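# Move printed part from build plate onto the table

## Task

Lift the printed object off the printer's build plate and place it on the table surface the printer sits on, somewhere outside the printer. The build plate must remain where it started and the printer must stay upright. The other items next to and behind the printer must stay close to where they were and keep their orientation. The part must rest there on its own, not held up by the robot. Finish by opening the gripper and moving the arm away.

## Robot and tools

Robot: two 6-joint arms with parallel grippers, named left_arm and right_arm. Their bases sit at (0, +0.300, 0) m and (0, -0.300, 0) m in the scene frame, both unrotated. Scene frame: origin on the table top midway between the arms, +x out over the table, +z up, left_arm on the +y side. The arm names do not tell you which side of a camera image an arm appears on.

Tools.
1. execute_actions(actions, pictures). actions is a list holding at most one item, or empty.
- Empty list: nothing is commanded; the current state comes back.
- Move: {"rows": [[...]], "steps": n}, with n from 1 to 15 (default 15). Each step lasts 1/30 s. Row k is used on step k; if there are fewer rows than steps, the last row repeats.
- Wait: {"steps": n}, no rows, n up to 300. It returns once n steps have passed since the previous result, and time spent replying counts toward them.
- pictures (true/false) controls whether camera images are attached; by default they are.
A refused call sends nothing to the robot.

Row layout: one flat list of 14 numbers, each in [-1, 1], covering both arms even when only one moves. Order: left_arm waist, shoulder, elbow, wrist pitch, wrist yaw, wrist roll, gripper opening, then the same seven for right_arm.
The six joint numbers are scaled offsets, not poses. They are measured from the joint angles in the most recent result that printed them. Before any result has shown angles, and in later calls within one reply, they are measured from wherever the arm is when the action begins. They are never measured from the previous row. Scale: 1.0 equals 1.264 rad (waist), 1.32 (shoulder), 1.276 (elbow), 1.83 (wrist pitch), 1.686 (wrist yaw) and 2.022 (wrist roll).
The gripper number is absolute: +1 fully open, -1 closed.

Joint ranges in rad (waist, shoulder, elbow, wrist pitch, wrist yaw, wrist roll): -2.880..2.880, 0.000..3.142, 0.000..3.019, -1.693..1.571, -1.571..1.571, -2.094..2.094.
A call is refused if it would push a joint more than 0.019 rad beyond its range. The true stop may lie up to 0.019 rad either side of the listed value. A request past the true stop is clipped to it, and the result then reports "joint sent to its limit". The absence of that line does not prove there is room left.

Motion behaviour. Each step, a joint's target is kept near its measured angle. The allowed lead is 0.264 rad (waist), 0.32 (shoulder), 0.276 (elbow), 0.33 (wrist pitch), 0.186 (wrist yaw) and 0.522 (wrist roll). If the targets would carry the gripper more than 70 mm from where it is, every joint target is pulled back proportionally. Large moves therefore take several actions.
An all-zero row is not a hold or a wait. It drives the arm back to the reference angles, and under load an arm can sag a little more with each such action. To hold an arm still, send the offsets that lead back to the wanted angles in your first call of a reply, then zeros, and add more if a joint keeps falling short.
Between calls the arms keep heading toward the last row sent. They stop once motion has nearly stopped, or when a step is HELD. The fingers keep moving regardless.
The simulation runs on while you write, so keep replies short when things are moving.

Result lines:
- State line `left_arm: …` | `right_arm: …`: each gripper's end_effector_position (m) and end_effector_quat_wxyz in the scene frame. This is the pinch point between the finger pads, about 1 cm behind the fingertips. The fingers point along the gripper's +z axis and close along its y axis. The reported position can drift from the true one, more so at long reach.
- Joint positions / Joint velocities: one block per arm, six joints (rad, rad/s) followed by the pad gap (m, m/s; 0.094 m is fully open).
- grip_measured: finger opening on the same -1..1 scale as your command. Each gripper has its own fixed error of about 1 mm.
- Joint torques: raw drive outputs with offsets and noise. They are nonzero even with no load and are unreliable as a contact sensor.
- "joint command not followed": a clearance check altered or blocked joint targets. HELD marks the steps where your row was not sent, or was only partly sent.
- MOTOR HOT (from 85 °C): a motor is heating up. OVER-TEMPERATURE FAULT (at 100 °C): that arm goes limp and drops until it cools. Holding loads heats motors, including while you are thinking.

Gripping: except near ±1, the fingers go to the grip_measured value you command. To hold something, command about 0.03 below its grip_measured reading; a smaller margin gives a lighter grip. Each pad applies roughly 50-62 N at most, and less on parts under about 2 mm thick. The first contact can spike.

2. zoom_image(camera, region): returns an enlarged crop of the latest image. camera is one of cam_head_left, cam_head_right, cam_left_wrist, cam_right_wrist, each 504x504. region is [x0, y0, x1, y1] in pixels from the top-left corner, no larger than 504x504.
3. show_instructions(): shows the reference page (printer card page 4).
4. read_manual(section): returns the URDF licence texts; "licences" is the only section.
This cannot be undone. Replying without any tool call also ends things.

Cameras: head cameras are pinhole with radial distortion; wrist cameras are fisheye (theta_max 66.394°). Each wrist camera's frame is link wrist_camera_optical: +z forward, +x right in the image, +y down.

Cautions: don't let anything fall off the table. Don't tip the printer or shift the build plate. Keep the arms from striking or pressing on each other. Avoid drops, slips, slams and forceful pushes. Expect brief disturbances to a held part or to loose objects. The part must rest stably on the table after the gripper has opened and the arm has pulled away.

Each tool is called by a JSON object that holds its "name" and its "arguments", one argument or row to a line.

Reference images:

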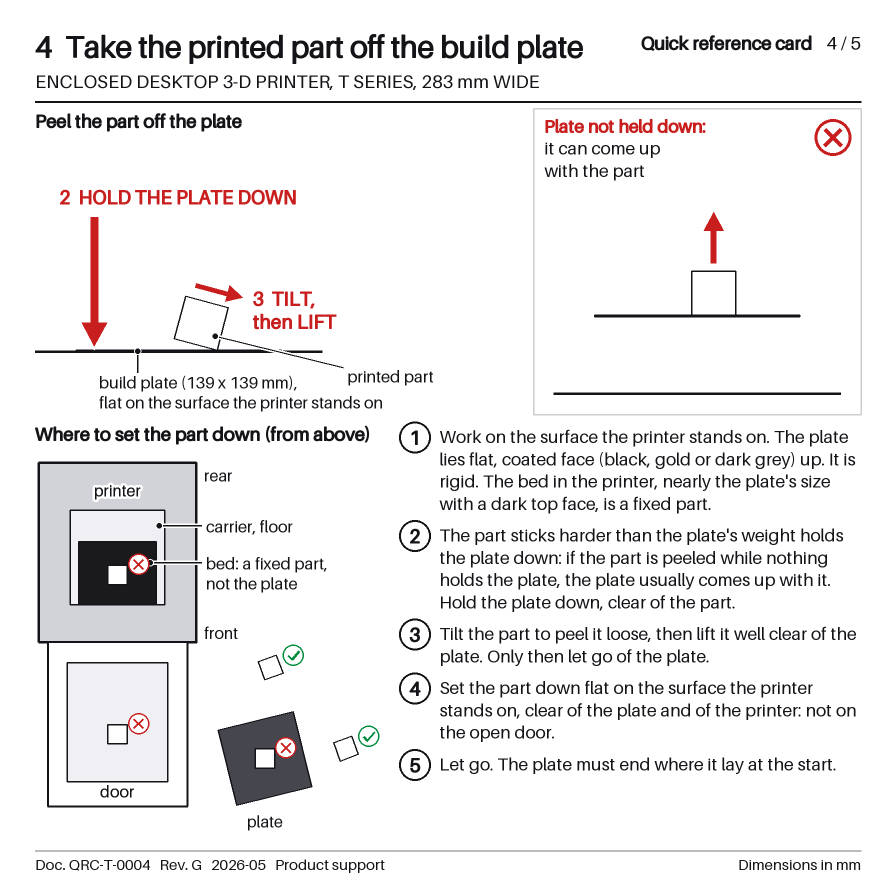

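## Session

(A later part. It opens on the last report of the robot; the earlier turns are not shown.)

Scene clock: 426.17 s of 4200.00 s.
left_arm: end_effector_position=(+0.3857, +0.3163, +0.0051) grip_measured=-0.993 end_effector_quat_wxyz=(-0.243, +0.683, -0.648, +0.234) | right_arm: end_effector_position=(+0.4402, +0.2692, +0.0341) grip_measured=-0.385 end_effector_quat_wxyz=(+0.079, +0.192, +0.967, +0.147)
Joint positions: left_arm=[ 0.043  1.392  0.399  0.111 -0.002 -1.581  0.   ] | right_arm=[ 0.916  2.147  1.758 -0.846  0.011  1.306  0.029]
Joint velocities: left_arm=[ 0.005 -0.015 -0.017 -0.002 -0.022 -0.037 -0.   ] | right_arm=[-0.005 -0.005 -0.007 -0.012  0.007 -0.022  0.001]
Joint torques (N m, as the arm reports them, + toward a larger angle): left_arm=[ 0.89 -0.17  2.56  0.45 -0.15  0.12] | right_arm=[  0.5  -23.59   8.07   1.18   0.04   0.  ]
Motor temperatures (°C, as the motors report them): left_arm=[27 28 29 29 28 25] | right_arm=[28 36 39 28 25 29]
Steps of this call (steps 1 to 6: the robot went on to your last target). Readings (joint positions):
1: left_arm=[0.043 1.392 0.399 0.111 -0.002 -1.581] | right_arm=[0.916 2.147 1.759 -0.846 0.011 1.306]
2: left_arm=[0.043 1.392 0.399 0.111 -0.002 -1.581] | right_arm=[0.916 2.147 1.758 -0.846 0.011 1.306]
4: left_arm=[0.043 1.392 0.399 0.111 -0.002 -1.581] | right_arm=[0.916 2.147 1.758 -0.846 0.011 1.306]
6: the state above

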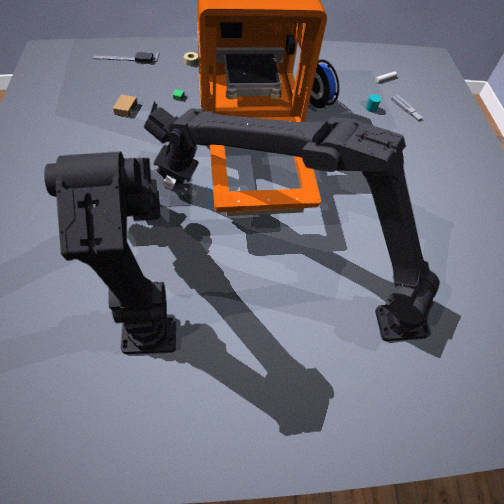

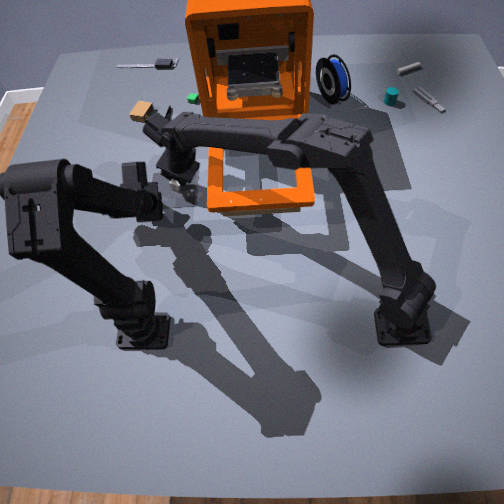

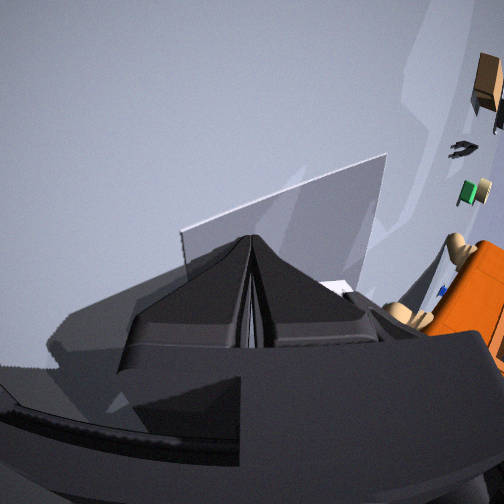

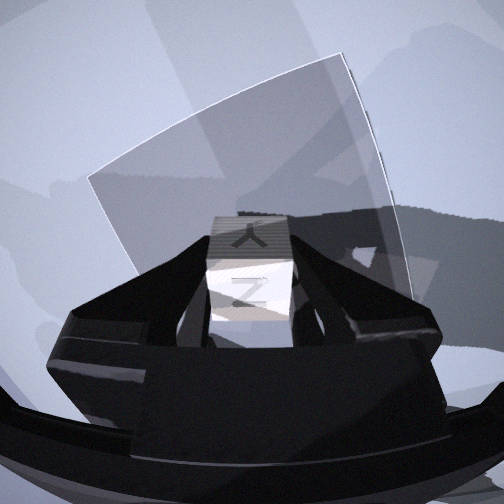

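{"name": "execute_actions", "arguments": {
  "actions": [
    {"rows": [[0,0.042,-0.036,-0.022,0,0,-1,0,0.001,0,0.008,0,0,-0.425],[0,0.042,-0.036,-0.022,0,0,-1,0,-0.001,0.004,0.008,0,0,-0.425],[0,0.042,-0.036,-0.022,0,0,-1,0,-0.003,0.008,0.008,0,0,-0.425],[0,0.042,-0.036,-0.022,0,0,-1,0,-0.005,0.012,0.008,0,0,-0.425],[0,0.042,-0.036,-0.022,0,0,-1,0,-0.007,0.012,0.008,0,0,-0.425],[0,0.042,-0.036,-0.022,0,0,-1,0,-0.009,0.012,0.008,0,0,-0.425],[0,0.042,-0.036,-0.022,0,0,-1,0,-0.012,0.012,0.008,0,0,-0.425],[0,0.042,-0.036,-0.022,0,0,-1,0,-0.015,0.012,0.008,0,0,-0.425],[0,0.042,-0.036,-0.022,0,0,-1,0,-0.018,0.012,0.008,0,0,-0.425],[0,0.042,-0.036,-0.022,0,0,-1,0,-0.021,0.012,0.008,0,0,-0.425],[0,0.042,-0.036,-0.022,0,0,-1,0,-0.024,0.012,0.008,0,0,-0.425],[0,0.042,-0.036,-0.022,0,0,-1,0,-0.027,0.012,0.008,0,0,-0.425],[0,0.042,-0.036,-0.022,0,0,-1,0,-0.03,0.012,0.008,0,0,-0.425],[0,0.042,-0.036,-0.022,0,0,-1,0,-0.032,0.012,0.008,0,0,-0.425],[0,0.042,-0.036,-0.022,0,0,-1,0,-0.034,0.012,0.008,0,0,-0.425]], "steps": 15}
  ],
  "pictures": false
}}

{"name": "execute_actions", "arguments": {
  "actions": [
    {"steps": 10}
  ]
}}

Scene clock: 436.03 s of 4200.00 s.
left_arm: end_effector_position=(+0.3857, +0.3163, +0.0051) grip_measured=-0.993 end_effector_quat_wxyz=(-0.243, +0.683, -0.648, +0.234) | right_arm: end_effector_position=(+0.4404, +0.2695, +0.0365) grip_measured=-0.385 end_effector_quat_wxyz=(+0.080, +0.192, +0.967, +0.149)
Joint positions: left_arm=[ 0.043  1.392  0.399  0.111 -0.002 -1.581  0.   ] | right_arm=[ 0.916  2.143  1.758 -0.846  0.011  1.306  0.029]
Joint velocities: left_arm=[-0.005  0.005  0.017 -0.002  0.022 -0.007 -0.   ] | right_arm=[-0.005 -0.024 -0.007 -0.002 -0.037  0.051  0.   ]
Joint torques (N m, as the arm reports them, + toward a larger angle): left_arm=[ 0.94 -0.13  2.56  0.45 -0.15  0.12] | right_arm=[  0.51 -26.77  10.45   1.16   0.04   0.  ]
Motor temperatures (°C, as the motors report them): left_arm=[27 28 29 29 28 25] | right_arm=[28 35 38 28 25 29]
Steps of this call (steps 1 to 15: the robot went on to your last target; steps 16 to 90: nothing new was sent; then 6.37 s passed at rest; steps 91 to 105: all 15 steps of this action). Readings (joint positions):
91: left_arm=[0.043 1.392 0.399 0.111 -0.002 -1.581] | right_arm=[0.916 2.147 1.758 -0.846 0.011 1.306]
92: left_arm=[0.043 1.392 0.399 0.111 -0.002 -1.581] | right_arm=[0.916 2.147 1.758 -0.846 0.011 1.306]
94: left_arm=[0.043 1.392 0.399 0.111 -0.002 -1.581] | right_arm=[0.916 2.146 1.758 -0.846 0.011 1.306]
98: left_arm=[0.043 1.392 0.399 0.111 -0.002 -1.581] | right_arm=[0.916 2.146 1.758 -0.846 0.011 1.306]
105: the state above

Scene clock: 436.37 s of 4200.00 s.
left_arm: end_effector_position=(+0.3857, +0.3163, +0.0051) grip_measured=-0.993 end_effector_quat_wxyz=(-0.243, +0.683, -0.648, +0.234) | right_arm: end_effector_position=(+0.4404, +0.2695, +0.0370) grip_measured=-0.385 end_effector_quat_wxyz=(+0.080, +0.192, +0.967, +0.149)
Joint positions: left_arm=[ 0.043  1.392  0.399  0.111 -0.002 -1.581  0.   ] | right_arm=[ 0.916  2.143  1.758 -0.846  0.011  1.306  0.029]
Joint velocities: left_arm=[-0.005 -0.005  0.002 -0.002 -0.007  0.022 -0.001] | right_arm=[-0.024  0.005 -0.007  0.002 -0.007  0.037  0.   ]
Joint torques (N m, as the arm reports them, + toward a larger angle): left_arm=[ 0.93 -0.13  2.58  0.44 -0.16  0.12] | right_arm=[  0.62 -26.5   10.33   1.18   0.04   0.01]
Motor temperatures (°C, as the motors report them): left_arm=[27 28 29 29 28 25] | right_arm=[28 35 38 28 25 29]
Steps of this call (steps 1 to 10: the robot went on to your last target). Readings (joint positions):
1: left_arm=[0.043 1.392 0.399 0.111 -0.002 -1.581] | right_arm=[0.916 2.143 1.758 -0.846 0.011 1.306]
2: left_arm=[0.043 1.392 0.399 0.111 -0.002 -1.581] | right_arm=[0.916 2.143 1.758 -0.846 0.011 1.306]
4: left_arm=[0.043 1.392 0.399 0.111 -0.002 -1.581] | right_arm=[0.916 2.143 1.758 -0.846 0.011 1.306]
8: left_arm=[0.043 1.392 0.399 0.111 -0.002 -1.581] | right_arm=[0.916 2.143 1.758 -0.846 0.011 1.306]
10: the state above

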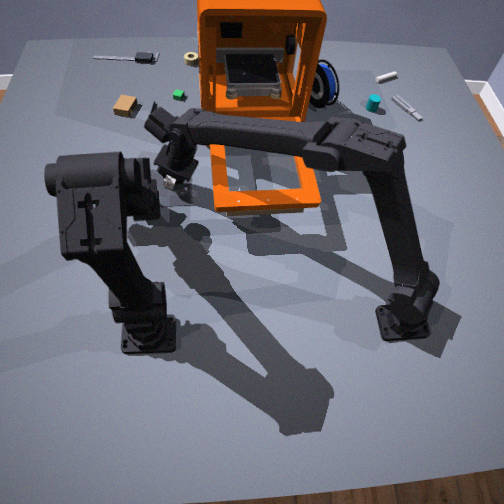

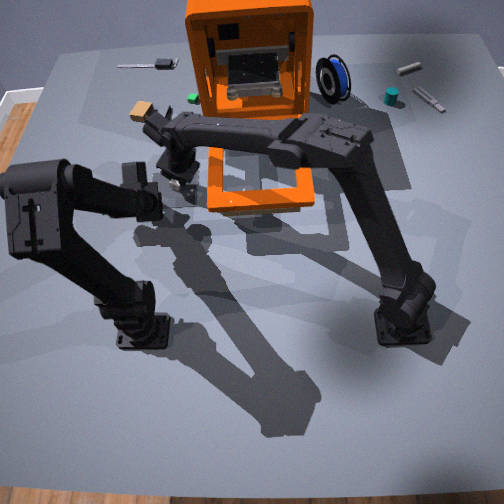

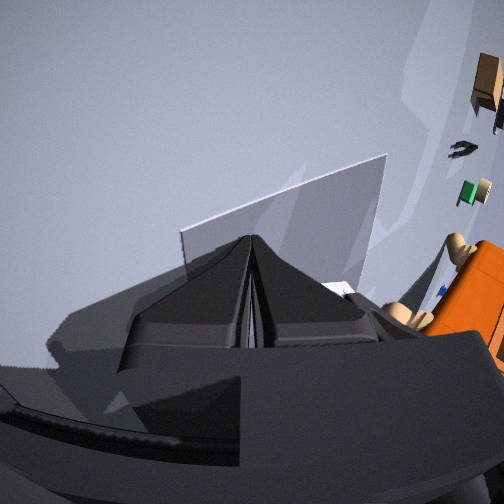

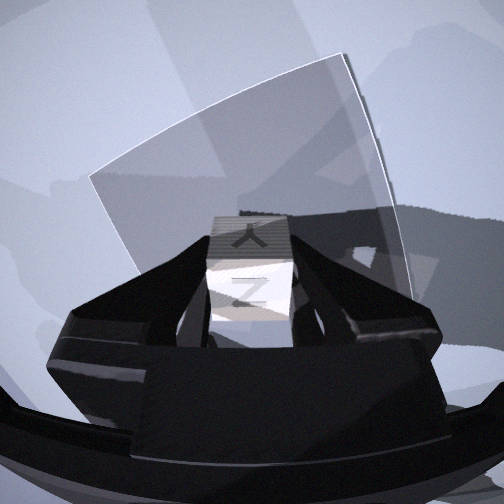

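{"name": "execute_actions", "arguments": {
  "actions": [
    {"rows": [[0,0.042,-0.036,-0.022,0,0,-1,0,-0.01,0.016,0.003,0,0,-0.425],[0,0.042,-0.036,-0.022,0,0,-1,0,0.01,0.022,-0.003,0,0,-0.425],[0,0.042,-0.036,-0.022,0,0,-1,0,0.022,0.03,-0.009,0,0,-0.425],[0,0.042,-0.036,-0.022,0,0,-1,0,0.027,0.04,-0.018,0,0,-0.425],[0,0.042,-0.036,-0.022,0,0,-1,0,0.033,0.052,-0.028,0,0,-0.425],[0,0.042,-0.036,-0.022,0,0,-1,0,0.039,0.064,-0.039,0,0,-0.425],[0,0.042,-0.036,-0.022,0,0,-1,0,0.045,0.077,-0.05,0,0,-0.425],[0,0.042,-0.036,-0.022,0,0,-1,0,0.051,0.089,-0.061,0,0,-0.425],[0,0.042,-0.036,-0.022,0,0,-1,0,0.057,0.102,-0.072,0,0,-0.425],[0,0.042,-0.036,-0.022,0,0,-1,0,0.063,0.114,-0.083,0,0,-0.425],[0,0.042,-0.036,-0.022,0,0,-1,0,0.07,0.127,-0.094,0,0,-0.425],[0,0.042,-0.036,-0.022,0,0,-1,0,0.076,0.139,-0.105,0,0,-0.425],[0,0.042,-0.036,-0.022,0,0,-1,0,0.082,0.152,-0.116,0,0,-0.425],[0,0.042,-0.036,-0.022,0,0,-1,0,0.088,0.164,-0.127,0,0,-0.425],[0,0.042,-0.036,-0.022,0,0,-1,0,0.094,0.176,-0.137,0,0,-0.425]], "steps": 15}
  ],
  "pictures": false
}}

{"name": "execute_actions", "arguments": {
  "actions": [
    {"steps": 8}
  ],
  "pictures": false
}}

Scene clock: 460.80 s of 4200.00 s.
left_arm: end_effector_position=(+0.3857, +0.3162, +0.0051) grip_measured=-0.993 end_effector_quat_wxyz=(-0.243, +0.683, -0.648, +0.234) | right_arm: end_effector_position=(+0.4405, +0.2698, +0.0328) grip_measured=-0.385 end_effector_quat_wxyz=(+0.051, +0.193, +0.975, +0.092)
Joint positions: left_arm=[ 0.043  1.392  0.399  0.111 -0.001 -1.581  0.   ] | right_arm=[ 0.916  2.222  1.909 -1.047  0.01   1.306  0.029]
Joint velocities: left_arm=[ 0.005 -0.005  0.002 -0.002 -0.007  0.007 -0.   ] | right_arm=[-0.005  0.249  0.476 -0.559 -0.007  0.007 -0.   ]
Joint torques (N m, as the arm reports them, + toward a larger angle): left_arm=[ 0.94 -0.18  2.56  0.45 -0.19  0.12] | right_arm=[  0.68 -22.17  12.74  -0.04   0.09   0.01]
Motor temperatures (°C, as the motors report them): left_arm=[27 28 29 29 28 25] | right_arm=[28 36 39 28 25 29]
Steps of this call (steps 1 to 15: the robot went on to your last target; steps 16 to 90: nothing new was sent; then 20.93 s passed at rest; steps 91 to 105: all 15 steps of this action). Readings (joint positions):
91: left_arm=[0.043 1.392 0.399 0.111 -0.002 -1.581] | right_arm=[0.916 2.143 1.758 -0.846 0.011 1.306]
92: left_arm=[0.043 1.392 0.399 0.111 -0.002 -1.581] | right_arm=[0.916 2.143 1.758 -0.846 0.011 1.306]
94: left_arm=[0.043 1.392 0.399 0.111 -0.002 -1.581] | right_arm=[0.916 2.147 1.759 -0.850 0.011 1.306]
98: left_arm=[0.043 1.392 0.399 0.111 -0.001 -1.581] | right_arm=[0.916 2.164 1.797 -0.908 0.010 1.306]
105: the state above

Scene clock: 461.07 s of 4200.00 s.
left_arm: end_effector_position=(+0.3857, +0.3162, +0.0051) grip_measured=-0.993 end_effector_quat_wxyz=(-0.243, +0.683, -0.648, +0.234) | right_arm: end_effector_position=(+0.4407, +0.2701, +0.0328) grip_measured=-0.385 end_effector_quat_wxyz=(+0.047, +0.194, +0.976, +0.083)
Joint positions: left_arm=[ 0.043  1.392  0.399  0.111 -0.001 -1.581  0.   ] | right_arm=[ 0.916  2.236  1.937 -1.081  0.01   1.306  0.029]
Joint velocities: left_arm=[ 0.005 -0.015 -0.007 -0.012 -0.007 -0.051 -0.   ] | right_arm=[-0.005  0.005 -0.017  0.007  0.037  0.037  0.001]
Joint torques (N m, as the arm reports them, + toward a larger angle): left_arm=[ 0.9  -0.13  2.56  0.45 -0.19  0.12] | right_arm=[  0.7  -22.59  12.84  -0.32   0.08   0.01]
Motor temperatures (°C, as the motors report them): left_arm=[27 28 29 29 28 25] | right_arm=[28 36 39 28 25 29]
Steps of this call (steps 1 to 8: the robot went on to your last target). Readings (joint positions):
1: left_arm=[0.043 1.392 0.399 0.111 -0.001 -1.581] | right_arm=[0.916 2.229 1.923 -1.063 0.010 1.306]
2: left_arm=[0.043 1.392 0.399 0.111 -0.001 -1.581] | right_arm=[0.916 2.233 1.931 -1.073 0.010 1.306]
4: left_arm=[0.043 1.392 0.399 0.111 -0.001 -1.581] | right_arm=[0.916 2.235 1.936 -1.080 0.010 1.306]
8: the state above

{"name": "execute_actions", "arguments": {
  "actions": []
}}

Scene clock: 477.50 s of 4200.00 s.
left_arm: end_effector_position=(+0.3857, +0.3162, +0.0051) grip_measured=-0.993 end_effector_quat_wxyz=(-0.243, +0.683, -0.648, +0.234) | right_arm: end_effector_position=(+0.4407, +0.2701, +0.0328) grip_measured=-0.385 end_effector_quat_wxyz=(+0.047, +0.194, +0.976, +0.083)
Joint positions: left_arm=[ 0.043  1.392  0.399  0.111 -0.001 -1.581  0.   ] | right_arm=[ 0.916  2.236  1.937 -1.081  0.01   1.306  0.029]
Joint velocities: left_arm=[-0.005  0.015  0.007  0.012 -0.007  0.007 -0.001] | right_arm=[-0.015 -0.015  0.007 -0.007  0.037  0.037  0.   ]
Joint torques (N m, as the arm reports them, + toward a larger angle): left_arm=[ 0.93 -0.16  2.56  0.45 -0.19  0.12] | right_arm=[  0.61 -22.58  12.84  -0.34   0.08   0.02]
Motor temperatures (°C, as the motors report them): left_arm=[27 28 29 29 28 25] | right_arm=[28 35 41 28 25 29]
Steps of this call (steps 1 to 30: the robot went on to your last target; steps 31 to 90: nothing new was sent; then 13.43 s passed at rest). Readings (joint positions):
1: left_arm=[0.043 1.392 0.399 0.111 -0.001 -1.581] | right_arm=[0.916 2.236 1.937 -1.081 0.010 1.306]
2: left_arm=[0.043 1.392 0.399 0.111 -0.001 -1.581] | right_arm=[0.916 2.236 1.937 -1.081 0.010 1.306]
4: left_arm=[0.043 1.392 0.399 0.111 -0.001 -1.581] | right_arm=[0.916 2.236 1.937 -1.081 0.010 1.306]
8: left_arm=[0.043 1.392 0.399 0.111 -0.001 -1.581] | right_arm=[0.916 2.236 1.937 -1.081 0.010 1.306]
90: the state above
All arms were judged still, so your last target was given up. Only a new action makes them travel on or press farther. Fingers that are still opening or closing keep moving.

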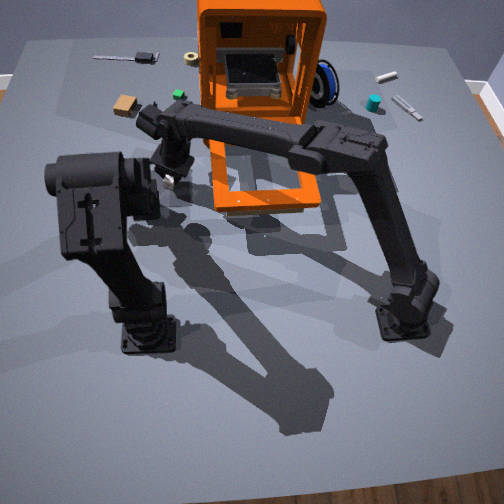

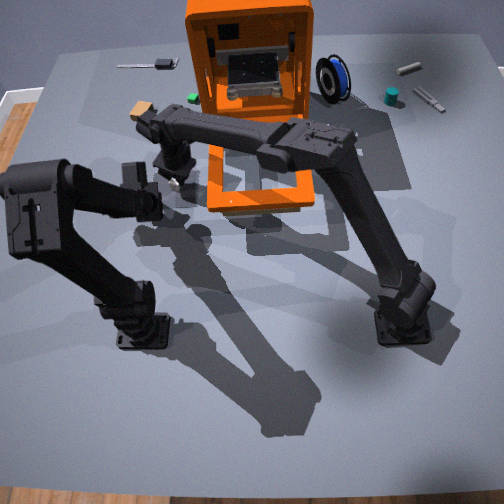

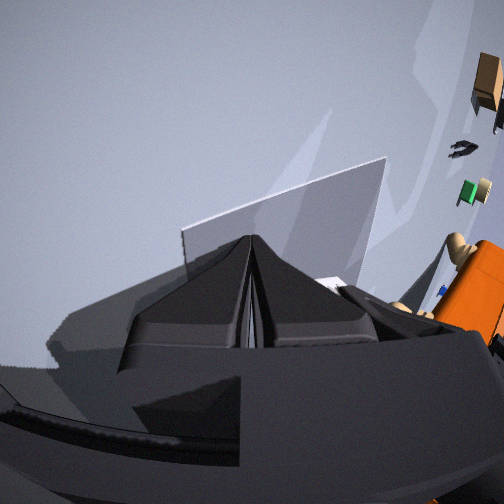

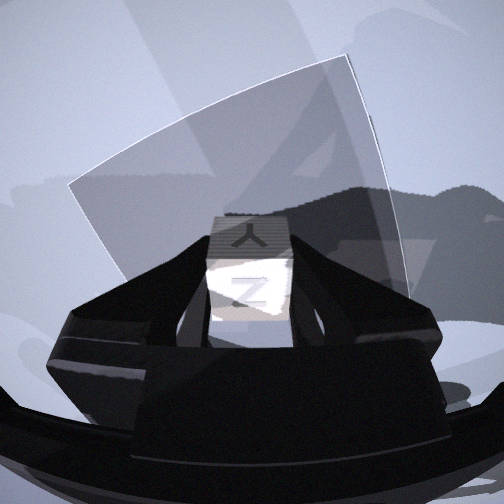

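{"name": "execute_actions", "arguments": {
  "actions": [
    {"rows":[[0,0.042,-0.036,-0.022,0,0,-1,0,0.012,0.025,-0.01,0,0,-0.425],[0,0.042,-0.036,-0.022,0,0,-1,0,0.018,0.036,-0.017,0,0,-0.425],[0,0.042,-0.036,-0.022,0,0,-1,0,0.024,0.047,-0.024,0,0,-0.425],[0,0.042,-0.036,-0.022,0,0,-1,0,0.030,0.058,-0.032,0,0,-0.425],[0,0.042,-0.036,-0.022,0,0,-1,0,0.036,0.069,-0.039,0,0,-0.425],[0,0.042,-0.036,-0.022,0,0,-1,0,0.042,0.080,-0.046,0,0,-0.425],[0,0.042,-0.036,-0.022,0,0,-1,0,0.048,0.091,-0.054,0,0,-0.425],[0,0.042,-0.036,-0.022,0,0,-1,0,0.054,0.102,-0.061,0,0,-0.425],[0,0.042,-0.036,-0.022,0,0,-1,0,0.060,0.113,-0.068,0,0,-0.425],[0,0.042,-0.036,-0.022,0,0,-1,0,0.066,0.124,-0.076,0,0,-0.425],[0,0.042,-0.036,-0.022,0,0,-1,0,0.072,0.135,-0.083,0,0,-0.425],[0,0.042,-0.036,-0.022,0,0,-1,0,0.078,0.146,-0.091,0,0,-0.425],[0,0.042,-0.036,-0.022,0,0,-1,0,0.084,0.157,-0.098,0,0,-0.425],[0,0.042,-0.036,-0.022,0,0,-1,0,0.090,0.168,-0.106,0,0,-0.425],[0,0.042,-0.036,-0.022,0,0,-1,0,0.095,0.178,-0.113,0,0,-0.425]],"steps":15}
  ],
  "pictures": false
}}

{"name": "execute_actions", "arguments": {
  "actions": [
    {"steps":15}
  ]
}}

Scene clock: 489.83 s of 4200.00 s.
left_arm: end_effector_position=(+0.3857, +0.3157, +0.0051) grip_measured=-0.993 end_effector_quat_wxyz=(-0.242, +0.683, -0.648, +0.235) | right_arm: end_effector_position=(+0.4410, +0.2708, +0.0315) grip_measured=-0.385 end_effector_quat_wxyz=(+0.023, +0.194, +0.980, +0.036)
Joint positions: left_arm=[ 0.043  1.392  0.399  0.111  0.001 -1.581  0.   ] | right_arm=[ 0.916  2.316  2.088 -1.259  0.009  1.306  0.029]
Joint velocities: left_arm=[-0.005 -0.005 -0.002 -0.017 -0.007  0.051 -0.001] | right_arm=[-0.015  0.2    0.408 -0.422 -0.037  0.037  0.001]
Joint torques (N m, as the arm reports them, + toward a larger angle): left_arm=[ 0.96 -0.18  2.56  0.44 -0.23  0.12] | right_arm=[  0.61 -23.16  13.37   0.2    0.08   0.  ]
Motor temperatures (°C, as the motors report them): left_arm=[27 28 29 29 28 25] | right_arm=[28 35 42 28 25 29]
Steps of this call (steps 1 to 90: nothing new was sent; then 8.83 s passed at rest; steps 91 to 105: all 15 steps of this action). Readings (joint positions):
91: left_arm=[0.043 1.392 0.399 0.111 -0.001 -1.581] | right_arm=[0.916 2.236 1.937 -1.082 0.010 1.306]
92: left_arm=[0.043 1.392 0.399 0.111 -0.001 -1.581] | right_arm=[0.916 2.236 1.937 -1.084 0.010 1.306]
94: left_arm=[0.043 1.392 0.399 0.111 0.001 -1.581] | right_arm=[0.916 2.239 1.945 -1.102 0.010 1.306]
98: left_arm=[0.043 1.392 0.399 0.111 0.002 -1.581] | right_arm=[0.916 2.265 1.993 -1.157 0.009 1.306]
105: the state above

Scene clock: 490.33 s of 4200.00 s.
left_arm: end_effector_position=(+0.3857, +0.3158, +0.0051) grip_measured=-0.993 end_effector_quat_wxyz=(-0.242, +0.683, -0.648, +0.235) | right_arm: end_effector_position=(+0.4412, +0.2711, +0.0313) grip_measured=-0.385 end_effector_quat_wxyz=(+0.020, +0.194, +0.980, +0.029)
Joint positions: left_arm=[ 0.043  1.392  0.399  0.111  0.001 -1.581  0.   ] | right_arm=[ 0.916  2.329  2.112 -1.284  0.009  1.306  0.029]
Joint velocities: left_arm=[-0.015  0.024  0.002  0.012 -0.022  0.022 -0.   ] | right_arm=[-0.015 -0.005 -0.012  0.007 -0.037  0.007 -0.   ]
Joint torques (N m, as the arm reports them, + toward a larger angle): left_arm=[ 0.92 -0.14  2.56  0.45 -0.22  0.11] | right_arm=[  0.64 -23.51  13.37  -0.16   0.09   0.03]
Motor temperatures (°C, as the motors report them): left_arm=[27 28 29 29 28 25] | right_arm=[28 35 42 28 25 29]
Steps of this call (steps 1 to 15: the robot went on to your last target). Readings (joint positions):
1: left_arm=[0.043 1.392 0.399 0.111 0.001 -1.581] | right_arm=[0.916 2.323 2.100 -1.271 0.009 1.306]
2: left_arm=[0.043 1.392 0.399 0.111 0.001 -1.581] | right_arm=[0.916 2.326 2.107 -1.278 0.009 1.306]
4: left_arm=[0.043 1.392 0.399 0.111 0.001 -1.581] | right_arm=[0.916 2.329 2.111 -1.283 0.009 1.306]
8: left_arm=[0.043 1.392 0.399 0.111 0.001 -1.581] | right_arm=[0.916 2.329 2.112 -1.284 0.009 1.306]
15: the state above

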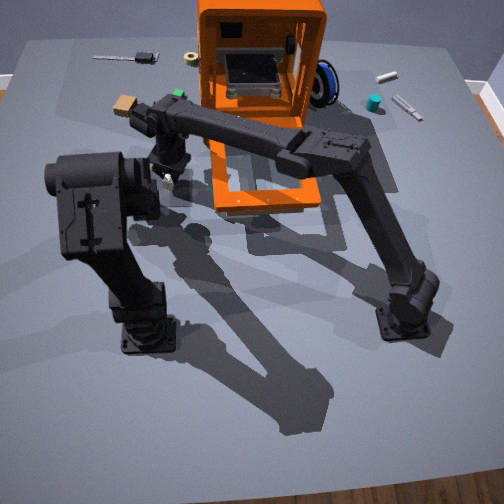

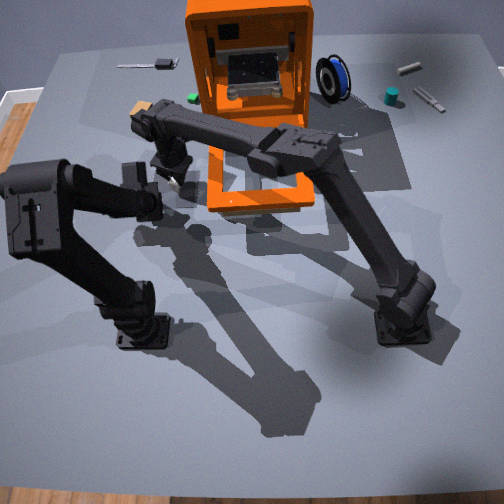

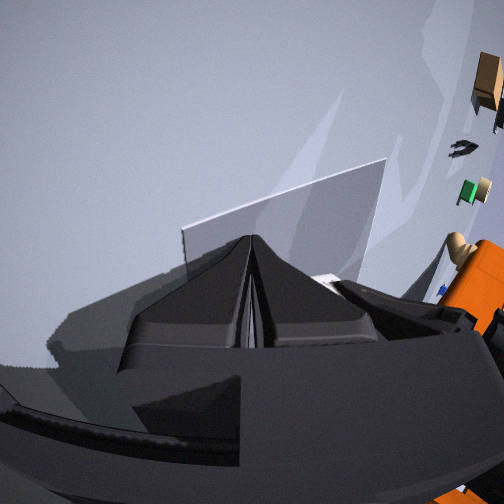

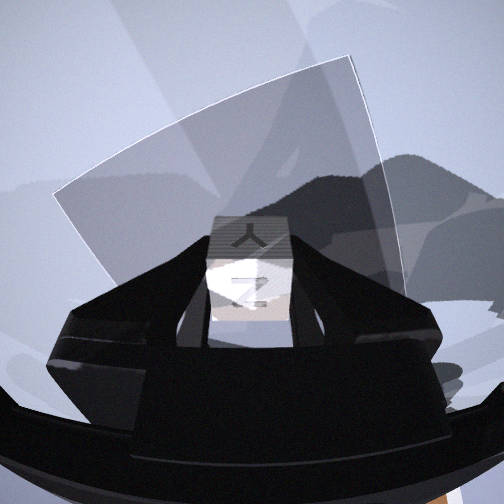

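{"name": "execute_actions", "arguments": {
  "actions": [
    {"rows":[[0,0.042,-0.036,-0.022,0,0,-1,0,0.026,0.047,-0.008,0,0,-0.425],[0,0.042,-0.036,-0.022,0,0,-1,0,0.032,0.058,-0.015,0,0,-0.425],[0,0.042,-0.036,-0.022,0,0,-1,0,0.038,0.069,-0.023,0,0,-0.425],[0,0.042,-0.036,-0.022,0,0,-1,0,0.043,0.081,-0.030,0,0,-0.425],[0,0.042,-0.036,-0.022,0,0,-1,0,0.049,0.092,-0.038,0,0,-0.425],[0,0.042,-0.036,-0.022,0,0,-1,0,0.055,0.103,-0.045,0,0,-0.425],[0,0.042,-0.036,-0.022,0,0,-1,0,0.061,0.114,-0.053,0,0,-0.425],[0,0.042,-0.036,-0.022,0,0,-1,0,0.066,0.126,-0.060,0,0,-0.425],[0,0.042,-0.036,-0.022,0,0,-1,0,0.072,0.137,-0.068,0,0,-0.425],[0,0.042,-0.036,-0.022,0,0,-1,0,0.078,0.148,-0.075,0,0,-0.425],[0,0.042,-0.036,-0.022,0,0,-1,0,0.084,0.159,-0.083,0,0,-0.425],[0,0.042,-0.036,-0.022,0,0,-1,0,0.089,0.171,-0.090,0,0,-0.425],[0,0.042,-0.036,-0.022,0,0,-1,0,0.095,0.182,-0.098,0,0,-0.425],[0,0.042,-0.036,-0.022,0,0,-1,0,0.101,0.193,-0.105,0,0,-0.425],[0,0.042,-0.036,-0.022,0,0,-1,0,0.106,0.204,-0.113,0,0,-0.425]],"steps":15}
  ],
  "pictures": false
}}

{"name": "execute_actions", "arguments": {
  "actions": [
    {"steps":12}
  ]
}}

Scene clock: 499.80 s of 4200.00 s.
left_arm: end_effector_position=(+0.3857, +0.3159, +0.0051) grip_measured=-0.993 end_effector_quat_wxyz=(-0.242, +0.683, -0.648, +0.235) | right_arm: end_effector_position=(+0.4441, +0.2748, +0.0319) grip_measured=-0.385 end_effector_quat_wxyz=(+0.000, +0.194, +0.981, -0.010)
Joint positions: left_arm=[ 0.043  1.392  0.399  0.111  0.    -1.581  0.   ] | right_arm=[ 0.916  2.426  2.294 -1.457  0.009  1.306  0.029]
Joint velocities: left_arm=[ 0.005 -0.015  0.012 -0.017 -0.007 -0.081  0.001] | right_arm=[-0.015  0.22   0.422 -0.398 -0.095  0.051 -0.001]
Joint torques (N m, as the arm reports them, + toward a larger angle): left_arm=[ 0.89 -0.16  2.55  0.46 -0.12  0.12] | right_arm=[  0.72 -24.49  13.29  -0.16   0.05   0.03]
Motor temperatures (°C, as the motors report them): left_arm=[27 28 29 29 28 25] | right_arm=[28 35 43 28 25 29]
Steps of this call (steps 1 to 15: the robot went on to your last target; steps 16 to 90: nothing new was sent; then 5.97 s passed at rest; steps 91 to 105: all 15 steps of this action). Readings (joint positions):
91: left_arm=[0.043 1.392 0.399 0.111 0.001 -1.581] | right_arm=[0.916 2.329 2.113 -1.285 0.009 1.306]
92: left_arm=[0.043 1.392 0.399 0.111 0.001 -1.581] | right_arm=[0.916 2.332 2.118 -1.290 0.009 1.306]
94: left_arm=[0.043 1.392 0.399 0.111 0.001 -1.581] | right_arm=[0.916 2.343 2.138 -1.311 0.009 1.306]
98: left_arm=[0.043 1.392 0.399 0.111 0.001 -1.581] | right_arm=[0.916 2.372 2.193 -1.364 0.009 1.306]
105: the state above

Scene clock: 500.20 s of 4200.00 s.
left_arm: end_effector_position=(+0.3857, +0.3159, +0.0051) grip_measured=-0.993 end_effector_quat_wxyz=(-0.242, +0.683, -0.648, +0.235) | right_arm: end_effector_position=(+0.4442, +0.2749, +0.0321) grip_measured=-0.385 end_effector_quat_wxyz=(-0.002, +0.194, +0.981, -0.015)
Joint positions: left_arm=[ 0.043  1.392  0.399  0.111  0.    -1.581  0.   ] | right_arm=[ 0.916  2.439  2.319 -1.481  0.009  1.306  0.029]
Joint velocities: left_arm=[ 0.015  0.015 -0.007 -0.002  0.037 -0.007  0.   ] | right_arm=[-0.015  0.005 -0.022 -0.017  0.007 -0.037  0.001]
Joint torques (N m, as the arm reports them, + toward a larger angle): left_arm=[ 0.9  -0.18  2.56  0.46 -0.13  0.12] | right_arm=[  0.67 -24.7   13.47  -0.6    0.04   0.02]
Motor temperatures (°C, as the motors report them): left_arm=[27 28 29 29 28 25] | right_arm=[28 35 43 28 25 29]
Steps of this call (steps 1 to 12: the robot went on to your last target). Readings (joint positions):
1: left_arm=[0.043 1.392 0.399 0.111 0.000 -1.581] | right_arm=[0.916 2.432 2.306 -1.468 0.009 1.306]
2: left_arm=[0.043 1.392 0.399 0.111 0.000 -1.581] | right_arm=[0.916 2.436 2.313 -1.475 0.009 1.306]
4: left_arm=[0.043 1.392 0.399 0.111 0.000 -1.581] | right_arm=[0.916 2.438 2.318 -1.480 0.009 1.306]
8: left_arm=[0.043 1.392 0.399 0.111 0.000 -1.581] | right_arm=[0.916 2.439 2.319 -1.481 0.009 1.306]
12: the state above

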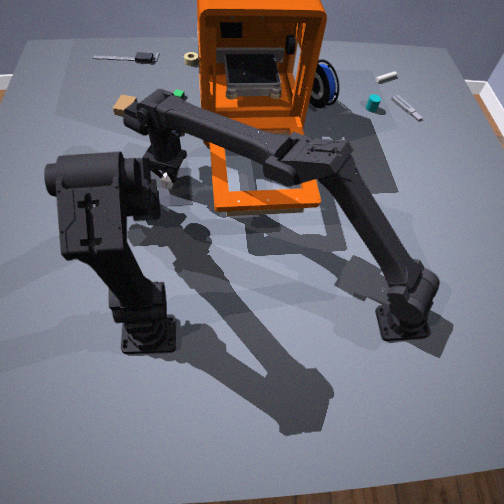

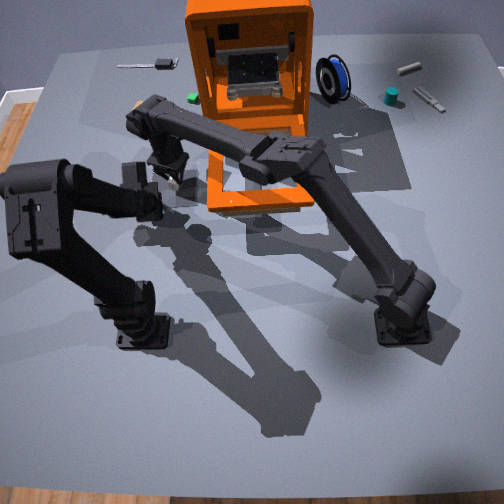

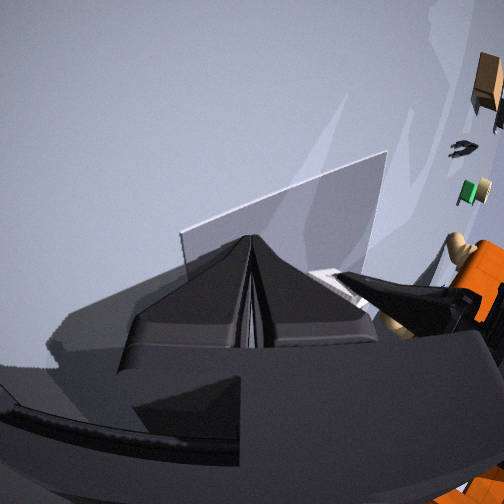

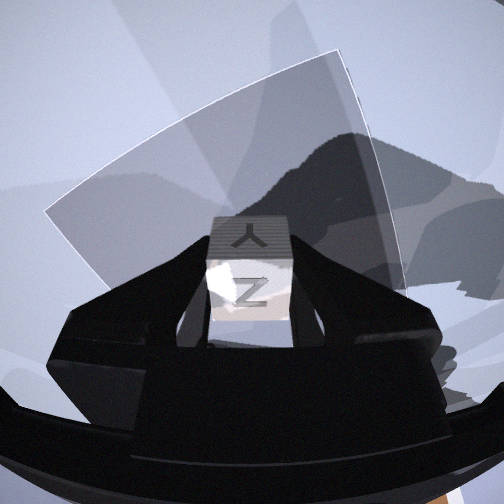

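{"name": "execute_actions", "arguments": {
  "actions": [
    {"rows":[[0,0.042,-0.036,-0.022,0,0,-1,0,0.026,0.036,-0.004,0,0,-0.425],[0,0.042,-0.036,-0.022,0,0,-1,0,0.030,0.036,-0.005,0,0,-0.425],[0,0.042,-0.036,-0.022,0,0,-1,0,0.034,0.036,-0.006,0,0,-0.425],[0,0.042,-0.036,-0.022,0,0,-1,0,0.038,0.036,-0.007,0,0,-0.425],[0,0.042,-0.036,-0.022,0,0,-1,0,0.041,0.036,-0.008,0,0,-0.425]],"steps":15}
  ]
}}

Scene clock: 507.17 s of 4200.00 s.
left_arm: end_effector_position=(+0.3857, +0.3159, +0.0051) grip_measured=-0.993 end_effector_quat_wxyz=(-0.242, +0.683, -0.648, +0.235) | right_arm: end_effector_position=(+0.4440, +0.2747, +0.0312) grip_measured=-0.385 end_effector_quat_wxyz=(-0.003, +0.194, +0.981, -0.017)
Joint positions: left_arm=[ 0.043  1.392  0.399  0.111  0.    -1.581  0.   ] | right_arm=[ 0.916  2.442  2.323 -1.486  0.009  1.306  0.029]
Joint velocities: left_arm=[ 0.015 -0.005  0.012 -0.002  0.007  0.022  0.   ] | right_arm=[-0.015 -0.015 -0.002 -0.002 -0.022 -0.051  0.   ]
Joint torques (N m, as the arm reports them, + toward a larger angle): left_arm=[ 0.95 -0.15  2.56  0.45 -0.15  0.12] | right_arm=[  0.62 -23.27  12.48  -0.6    0.05   0.04]
Motor temperatures (°C, as the motors report them): left_arm=[27 28 29 29 28 25] | right_arm=[28 36 43 28 25 29]
Steps of this call (steps 1 to 30: the robot went on to your last target; steps 31 to 90: nothing new was sent; then 3.47 s passed at rest; steps 91 to 105: all 15 steps of this action). Readings (joint positions):
91: left_arm=[0.043 1.392 0.399 0.111 0.000 -1.581] | right_arm=[0.916 2.439 2.319 -1.481 0.009 1.306]
92: left_arm=[0.043 1.392 0.399 0.111 0.000 -1.581] | right_arm=[0.916 2.439 2.319 -1.481 0.009 1.306]
94: left_arm=[0.043 1.392 0.399 0.111 0.000 -1.581] | right_arm=[0.916 2.440 2.319 -1.482 0.009 1.306]
98: left_arm=[0.043 1.392 0.399 0.111 0.000 -1.581] | right_arm=[0.916 2.442 2.323 -1.485 0.009 1.306]
105: the state above

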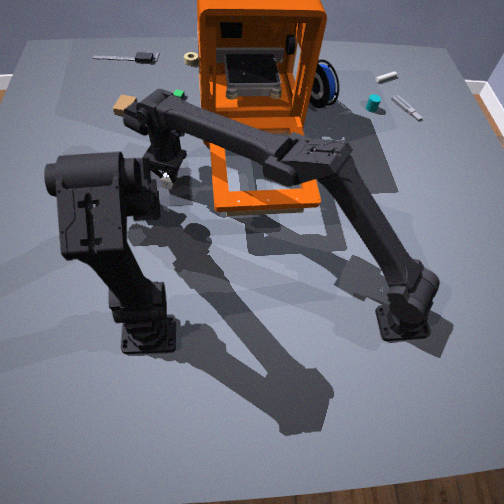

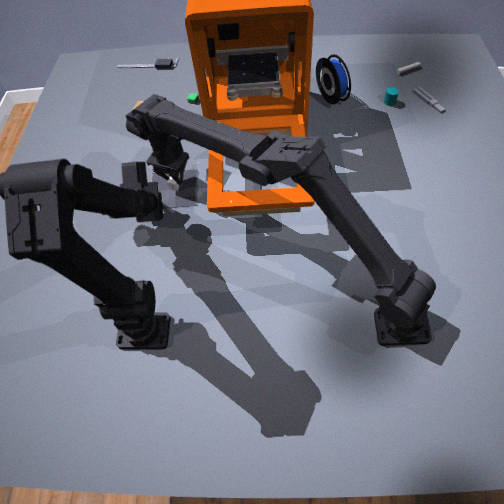

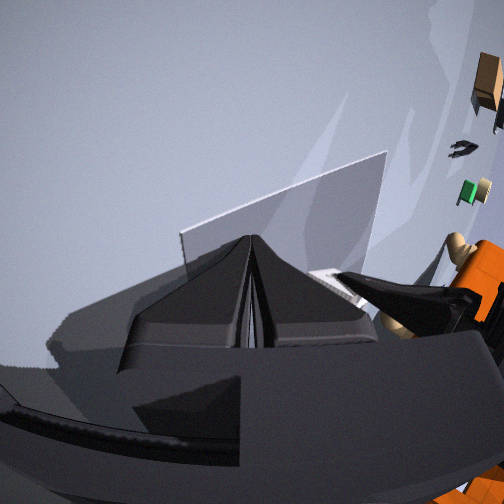

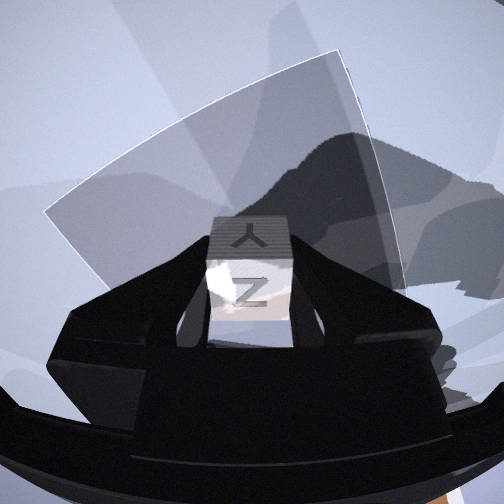

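{"name": "execute_actions", "arguments": {
  "actions": [
    {"rows":[[0,0.042,-0.036,-0.022,0,0,-1,0,0.034,0.040,-0.012,0,0,-0.425],[0,0.042,-0.036,-0.022,0,0,-1,0,0.037,0.047,-0.018,0,0,-0.425],[0,0.042,-0.036,-0.022,0,0,-1,0,0.040,0.055,-0.024,0,0,-0.425],[0,0.042,-0.036,-0.022,0,0,-1,0,0.044,0.063,-0.030,0,0,-0.425],[0,0.042,-0.036,-0.022,0,0,-1,0,0.048,0.072,-0.036,0,0,-0.425],[0,0.042,-0.036,-0.022,0,0,-1,0,0.052,0.080,-0.042,0,0,-0.425],[0,0.042,-0.036,-0.022,0,0,-1,0,0.056,0.089,-0.048,0,0,-0.425],[0,0.042,-0.036,-0.022,0,0,-1,0,0.060,0.097,-0.053,0,0,-0.425],[0,0.042,-0.036,-0.022,0,0,-1,0,0.064,0.106,-0.058,0,0,-0.425],[0,0.042,-0.036,-0.022,0,0,-1,0,0.068,0.114,-0.063,0,0,-0.425],[0,0.042,-0.036,-0.022,0,0,-1,0,0.072,0.123,-0.068,0,0,-0.425],[0,0.042,-0.036,-0.022,0,0,-1,0,0.076,0.131,-0.073,0,0,-0.425],[0,0.042,-0.036,-0.022,0,0,-1,0,0.080,0.138,-0.078,0,0,-0.425],[0,0.042,-0.036,-0.022,0,0,-1,0,0.083,0.144,-0.081,0,0,-0.425],[0,0.042,-0.036,-0.022,0,0,-1,0,0.085,0.149,-0.083,0,0,-0.425]],"steps":15}
  ],
  "pictures": false
}}

{"name": "execute_actions", "arguments": {
  "actions": [
    {"steps":10}
  ]
}}

Scene clock: 534.53 s of 4200.00 s.
left_arm: end_effector_position=(+0.3857, +0.3159, +0.0051) grip_measured=-0.993 end_effector_quat_wxyz=(-0.242, +0.683, -0.648, +0.235) | right_arm: end_effector_position=(+0.4441, +0.2748, +0.0323) grip_measured=-0.385 end_effector_quat_wxyz=(-0.017, +0.194, +0.980, -0.044)
Joint positions: left_arm=[ 0.043  1.392  0.399  0.111  0.    -1.581  0.   ] | right_arm=[ 0.916  2.512  2.456 -1.608  0.009  1.306  0.029]
Joint velocities: left_arm=[-0.005 -0.005 -0.007 -0.012 -0.007 -0.022 -0.001] | right_arm=[-0.005  0.112  0.232 -0.203 -0.007  0.081 -0.002]
Joint torques (N m, as the arm reports them, + toward a larger angle): left_arm=[ 0.91 -0.16  2.56  0.45 -0.15  0.12] | right_arm=[  0.75 -25.03  12.57  -0.94   0.02   0.03]
Motor temperatures (°C, as the motors report them): left_arm=[27 28 29 29 28 25] | right_arm=[28 36 43 28 25 29]
Steps of this call (steps 1 to 15: the robot went on to your last target; steps 16 to 90: nothing new was sent; then 23.87 s passed at rest; steps 91 to 105: all 15 steps of this action). Readings (joint positions):
91: left_arm=[0.043 1.392 0.399 0.111 0.000 -1.581] | right_arm=[0.916 2.442 2.325 -1.487 0.009 1.306]
92: left_arm=[0.043 1.392 0.399 0.111 0.000 -1.581] | right_arm=[0.916 2.444 2.328 -1.491 0.009 1.306]
94: left_arm=[0.043 1.392 0.399 0.111 0.000 -1.581] | right_arm=[0.916 2.452 2.343 -1.506 0.009 1.306]
98: left_arm=[0.043 1.392 0.399 0.111 0.000 -1.581] | right_arm=[0.916 2.474 2.385 -1.545 0.009 1.306]
105: the state above

Scene clock: 534.87 s of 4200.00 s.
left_arm: end_effector_position=(+0.3857, +0.3159, +0.0051) grip_measured=-0.993 end_effector_quat_wxyz=(-0.242, +0.683, -0.648, +0.235) | right_arm: end_effector_position=(+0.4441, +0.2749, +0.0326) grip_measured=-0.385 end_effector_quat_wxyz=(-0.017, +0.194, +0.980, -0.046)
Joint positions: left_arm=[ 0.043  1.392  0.399  0.111  0.    -1.581  0.   ] | right_arm=[ 0.916  2.518  2.468 -1.618  0.009  1.306  0.029]
Joint velocities: left_arm=[-0.005  0.005  0.002 -0.007  0.022  0.037  0.001] | right_arm=[-0.005 -0.015  0.012 -0.012  0.051 -0.066  0.001]
Joint torques (N m, as the arm reports them, + toward a larger angle): left_arm=[ 0.9  -0.16  2.56  0.46 -0.15  0.12] | right_arm=[  0.62 -24.79  12.74  -1.15   0.04   0.03]
Motor temperatures (°C, as the motors report them): left_arm=[27 28 29 29 28 25] | right_arm=[28 36 43 28 25 29]
Steps of this call (steps 1 to 10: the robot went on to your last target). Readings (joint positions):
1: left_arm=[0.043 1.392 0.399 0.111 0.000 -1.581] | right_arm=[0.916 2.515 2.462 -1.614 0.009 1.306]
2: left_arm=[0.043 1.392 0.399 0.111 0.000 -1.581] | right_arm=[0.916 2.517 2.466 -1.616 0.009 1.306]
4: left_arm=[0.043 1.392 0.399 0.111 0.000 -1.581] | right_arm=[0.916 2.518 2.468 -1.618 0.009 1.306]
8: left_arm=[0.043 1.392 0.399 0.111 0.000 -1.581] | right_arm=[0.916 2.518 2.468 -1.618 0.009 1.306]
10: the state above

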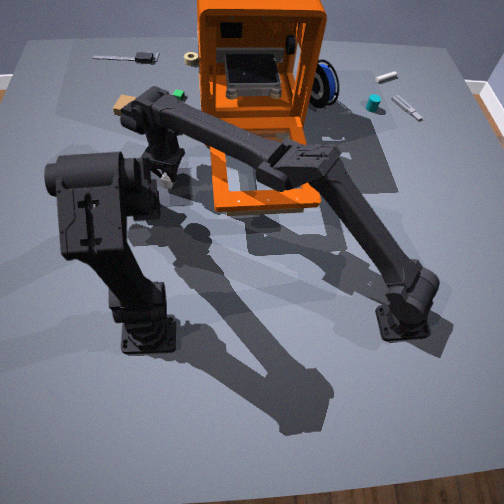

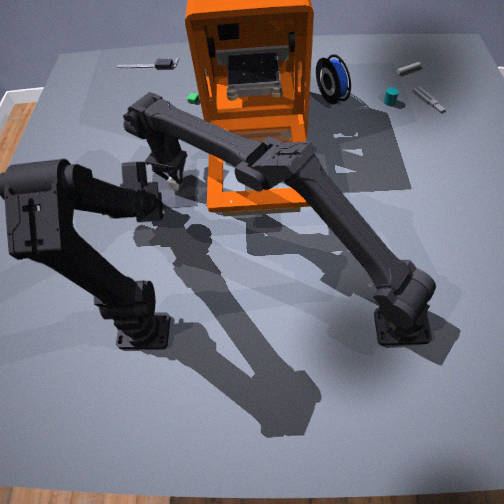

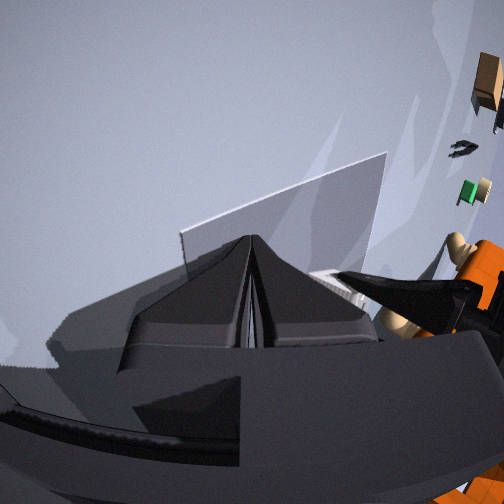

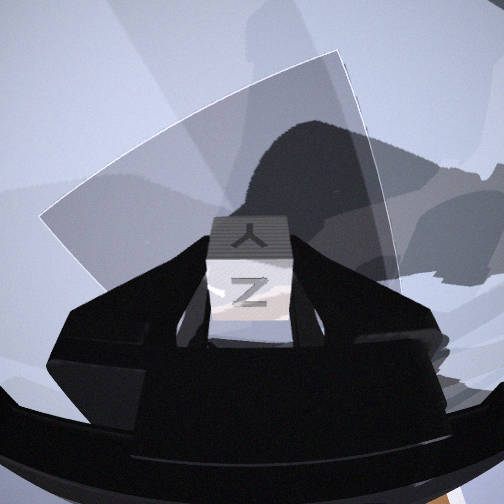

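{"name": "execute_actions", "arguments": {
  "actions": [
    {"rows":[[0,0.042,-0.036,-0.022,0,0,-1,0,0.020,0.034,-0.008,0,0,-0.425],[0,0.042,-0.036,-0.022,0,0,-1,0,0.018,0.034,-0.010,0,0,-0.425],[0,0.042,-0.036,-0.022,0,0,-1,0,0.016,0.034,-0.012,0,0,-0.425],[0,0.042,-0.036,-0.022,0,0,-1,0,0.014,0.034,-0.014,0,0,-0.425],[0,0.042,-0.036,-0.022,0,0,-1,0,0.012,0.034,-0.016,0,0,-0.425],[0,0.042,-0.036,-0.022,0,0,-1,0,0.010,0.034,-0.018,0,0,-0.425],[0,0.042,-0.036,-0.022,0,0,-1,0,0.008,0.034,-0.020,0,0,-0.425],[0,0.042,-0.036,-0.022,0,0,-1,0,0.006,0.034,-0.021,0,0,-0.425],[0,0.042,-0.036,-0.022,0,0,-1,0,0.004,0.034,-0.022,0,0,-0.425]],"steps":15}
  ]
}}

Scene clock: 541.90 s of 4200.00 s.
left_arm: end_effector_position=(+0.3857, +0.3159, +0.0051) grip_measured=-0.993 end_effector_quat_wxyz=(-0.242, +0.683, -0.648, +0.235) | right_arm: end_effector_position=(+0.4416, +0.2716, +0.0331) grip_measured=-0.385 end_effector_quat_wxyz=(-0.021, +0.193, +0.979, -0.053)
Joint positions: left_arm=[ 0.043  1.392  0.399  0.111  0.    -1.581  0.   ] | right_arm=[ 0.916  2.518  2.468 -1.635  0.009  1.306  0.029]
Joint velocities: left_arm=[ 0.005 -0.005 -0.007 -0.012 -0.022 -0.051 -0.001] | right_arm=[-0.005 -0.015 -0.012 -0.022 -0.022 -0.022 -0.001]
Joint torques (N m, as the arm reports them, + toward a larger angle): left_arm=[ 0.92 -0.16  2.56  0.45 -0.15  0.12] | right_arm=[  0.7  -27.    12.55  -1.33   0.04   0.04]
Motor temperatures (°C, as the motors report them): left_arm=[27 28 29 29 28 25] | right_arm=[28 36 44 28 25 29]
Steps of this call (steps 1 to 30: the robot went on to your last target; steps 31 to 90: nothing new was sent; then 3.53 s passed at rest; steps 91 to 105: all 15 steps of this action). Readings (joint positions):
91: left_arm=[0.043 1.392 0.399 0.111 0.000 -1.581] | right_arm=[0.916 2.518 2.468 -1.618 0.009 1.306]
92: left_arm=[0.043 1.392 0.399 0.111 0.000 -1.581] | right_arm=[0.916 2.518 2.468 -1.618 0.009 1.306]
94: left_arm=[0.043 1.392 0.399 0.111 0.000 -1.581] | right_arm=[0.916 2.518 2.468 -1.620 0.009 1.306]
98: left_arm=[0.043 1.392 0.399 0.111 0.000 -1.581] | right_arm=[0.916 2.518 2.468 -1.630 0.009 1.306]
105: the state above

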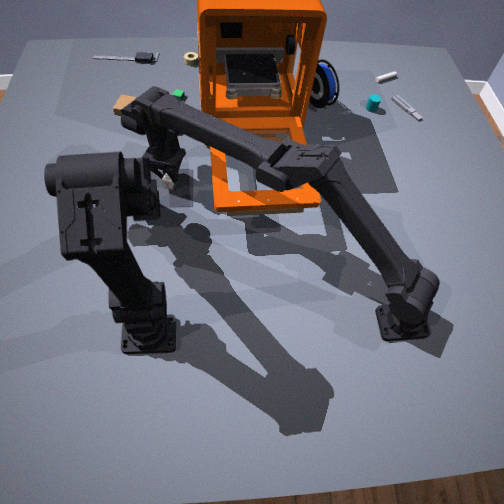

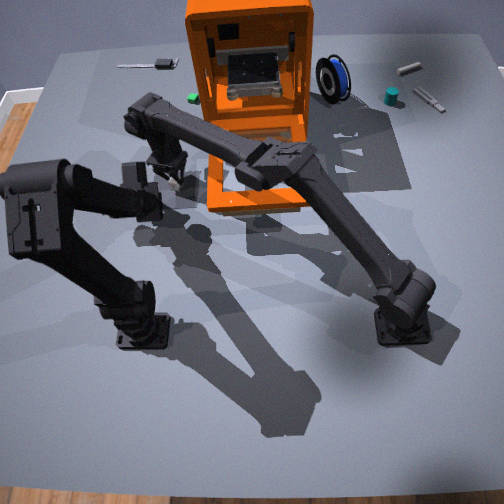

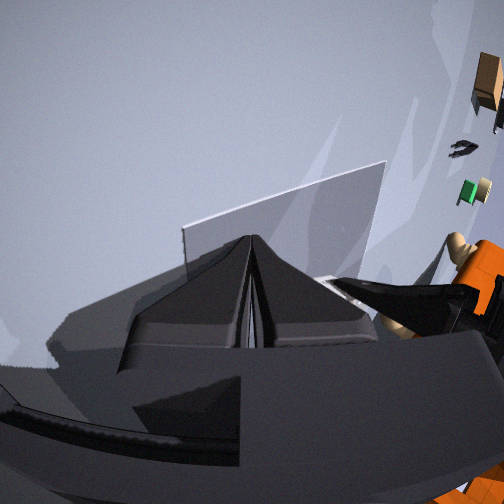

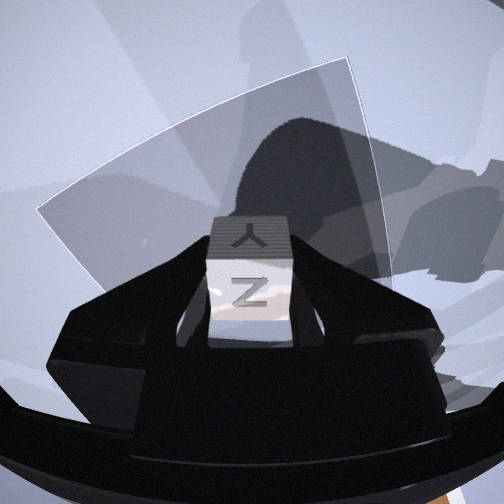

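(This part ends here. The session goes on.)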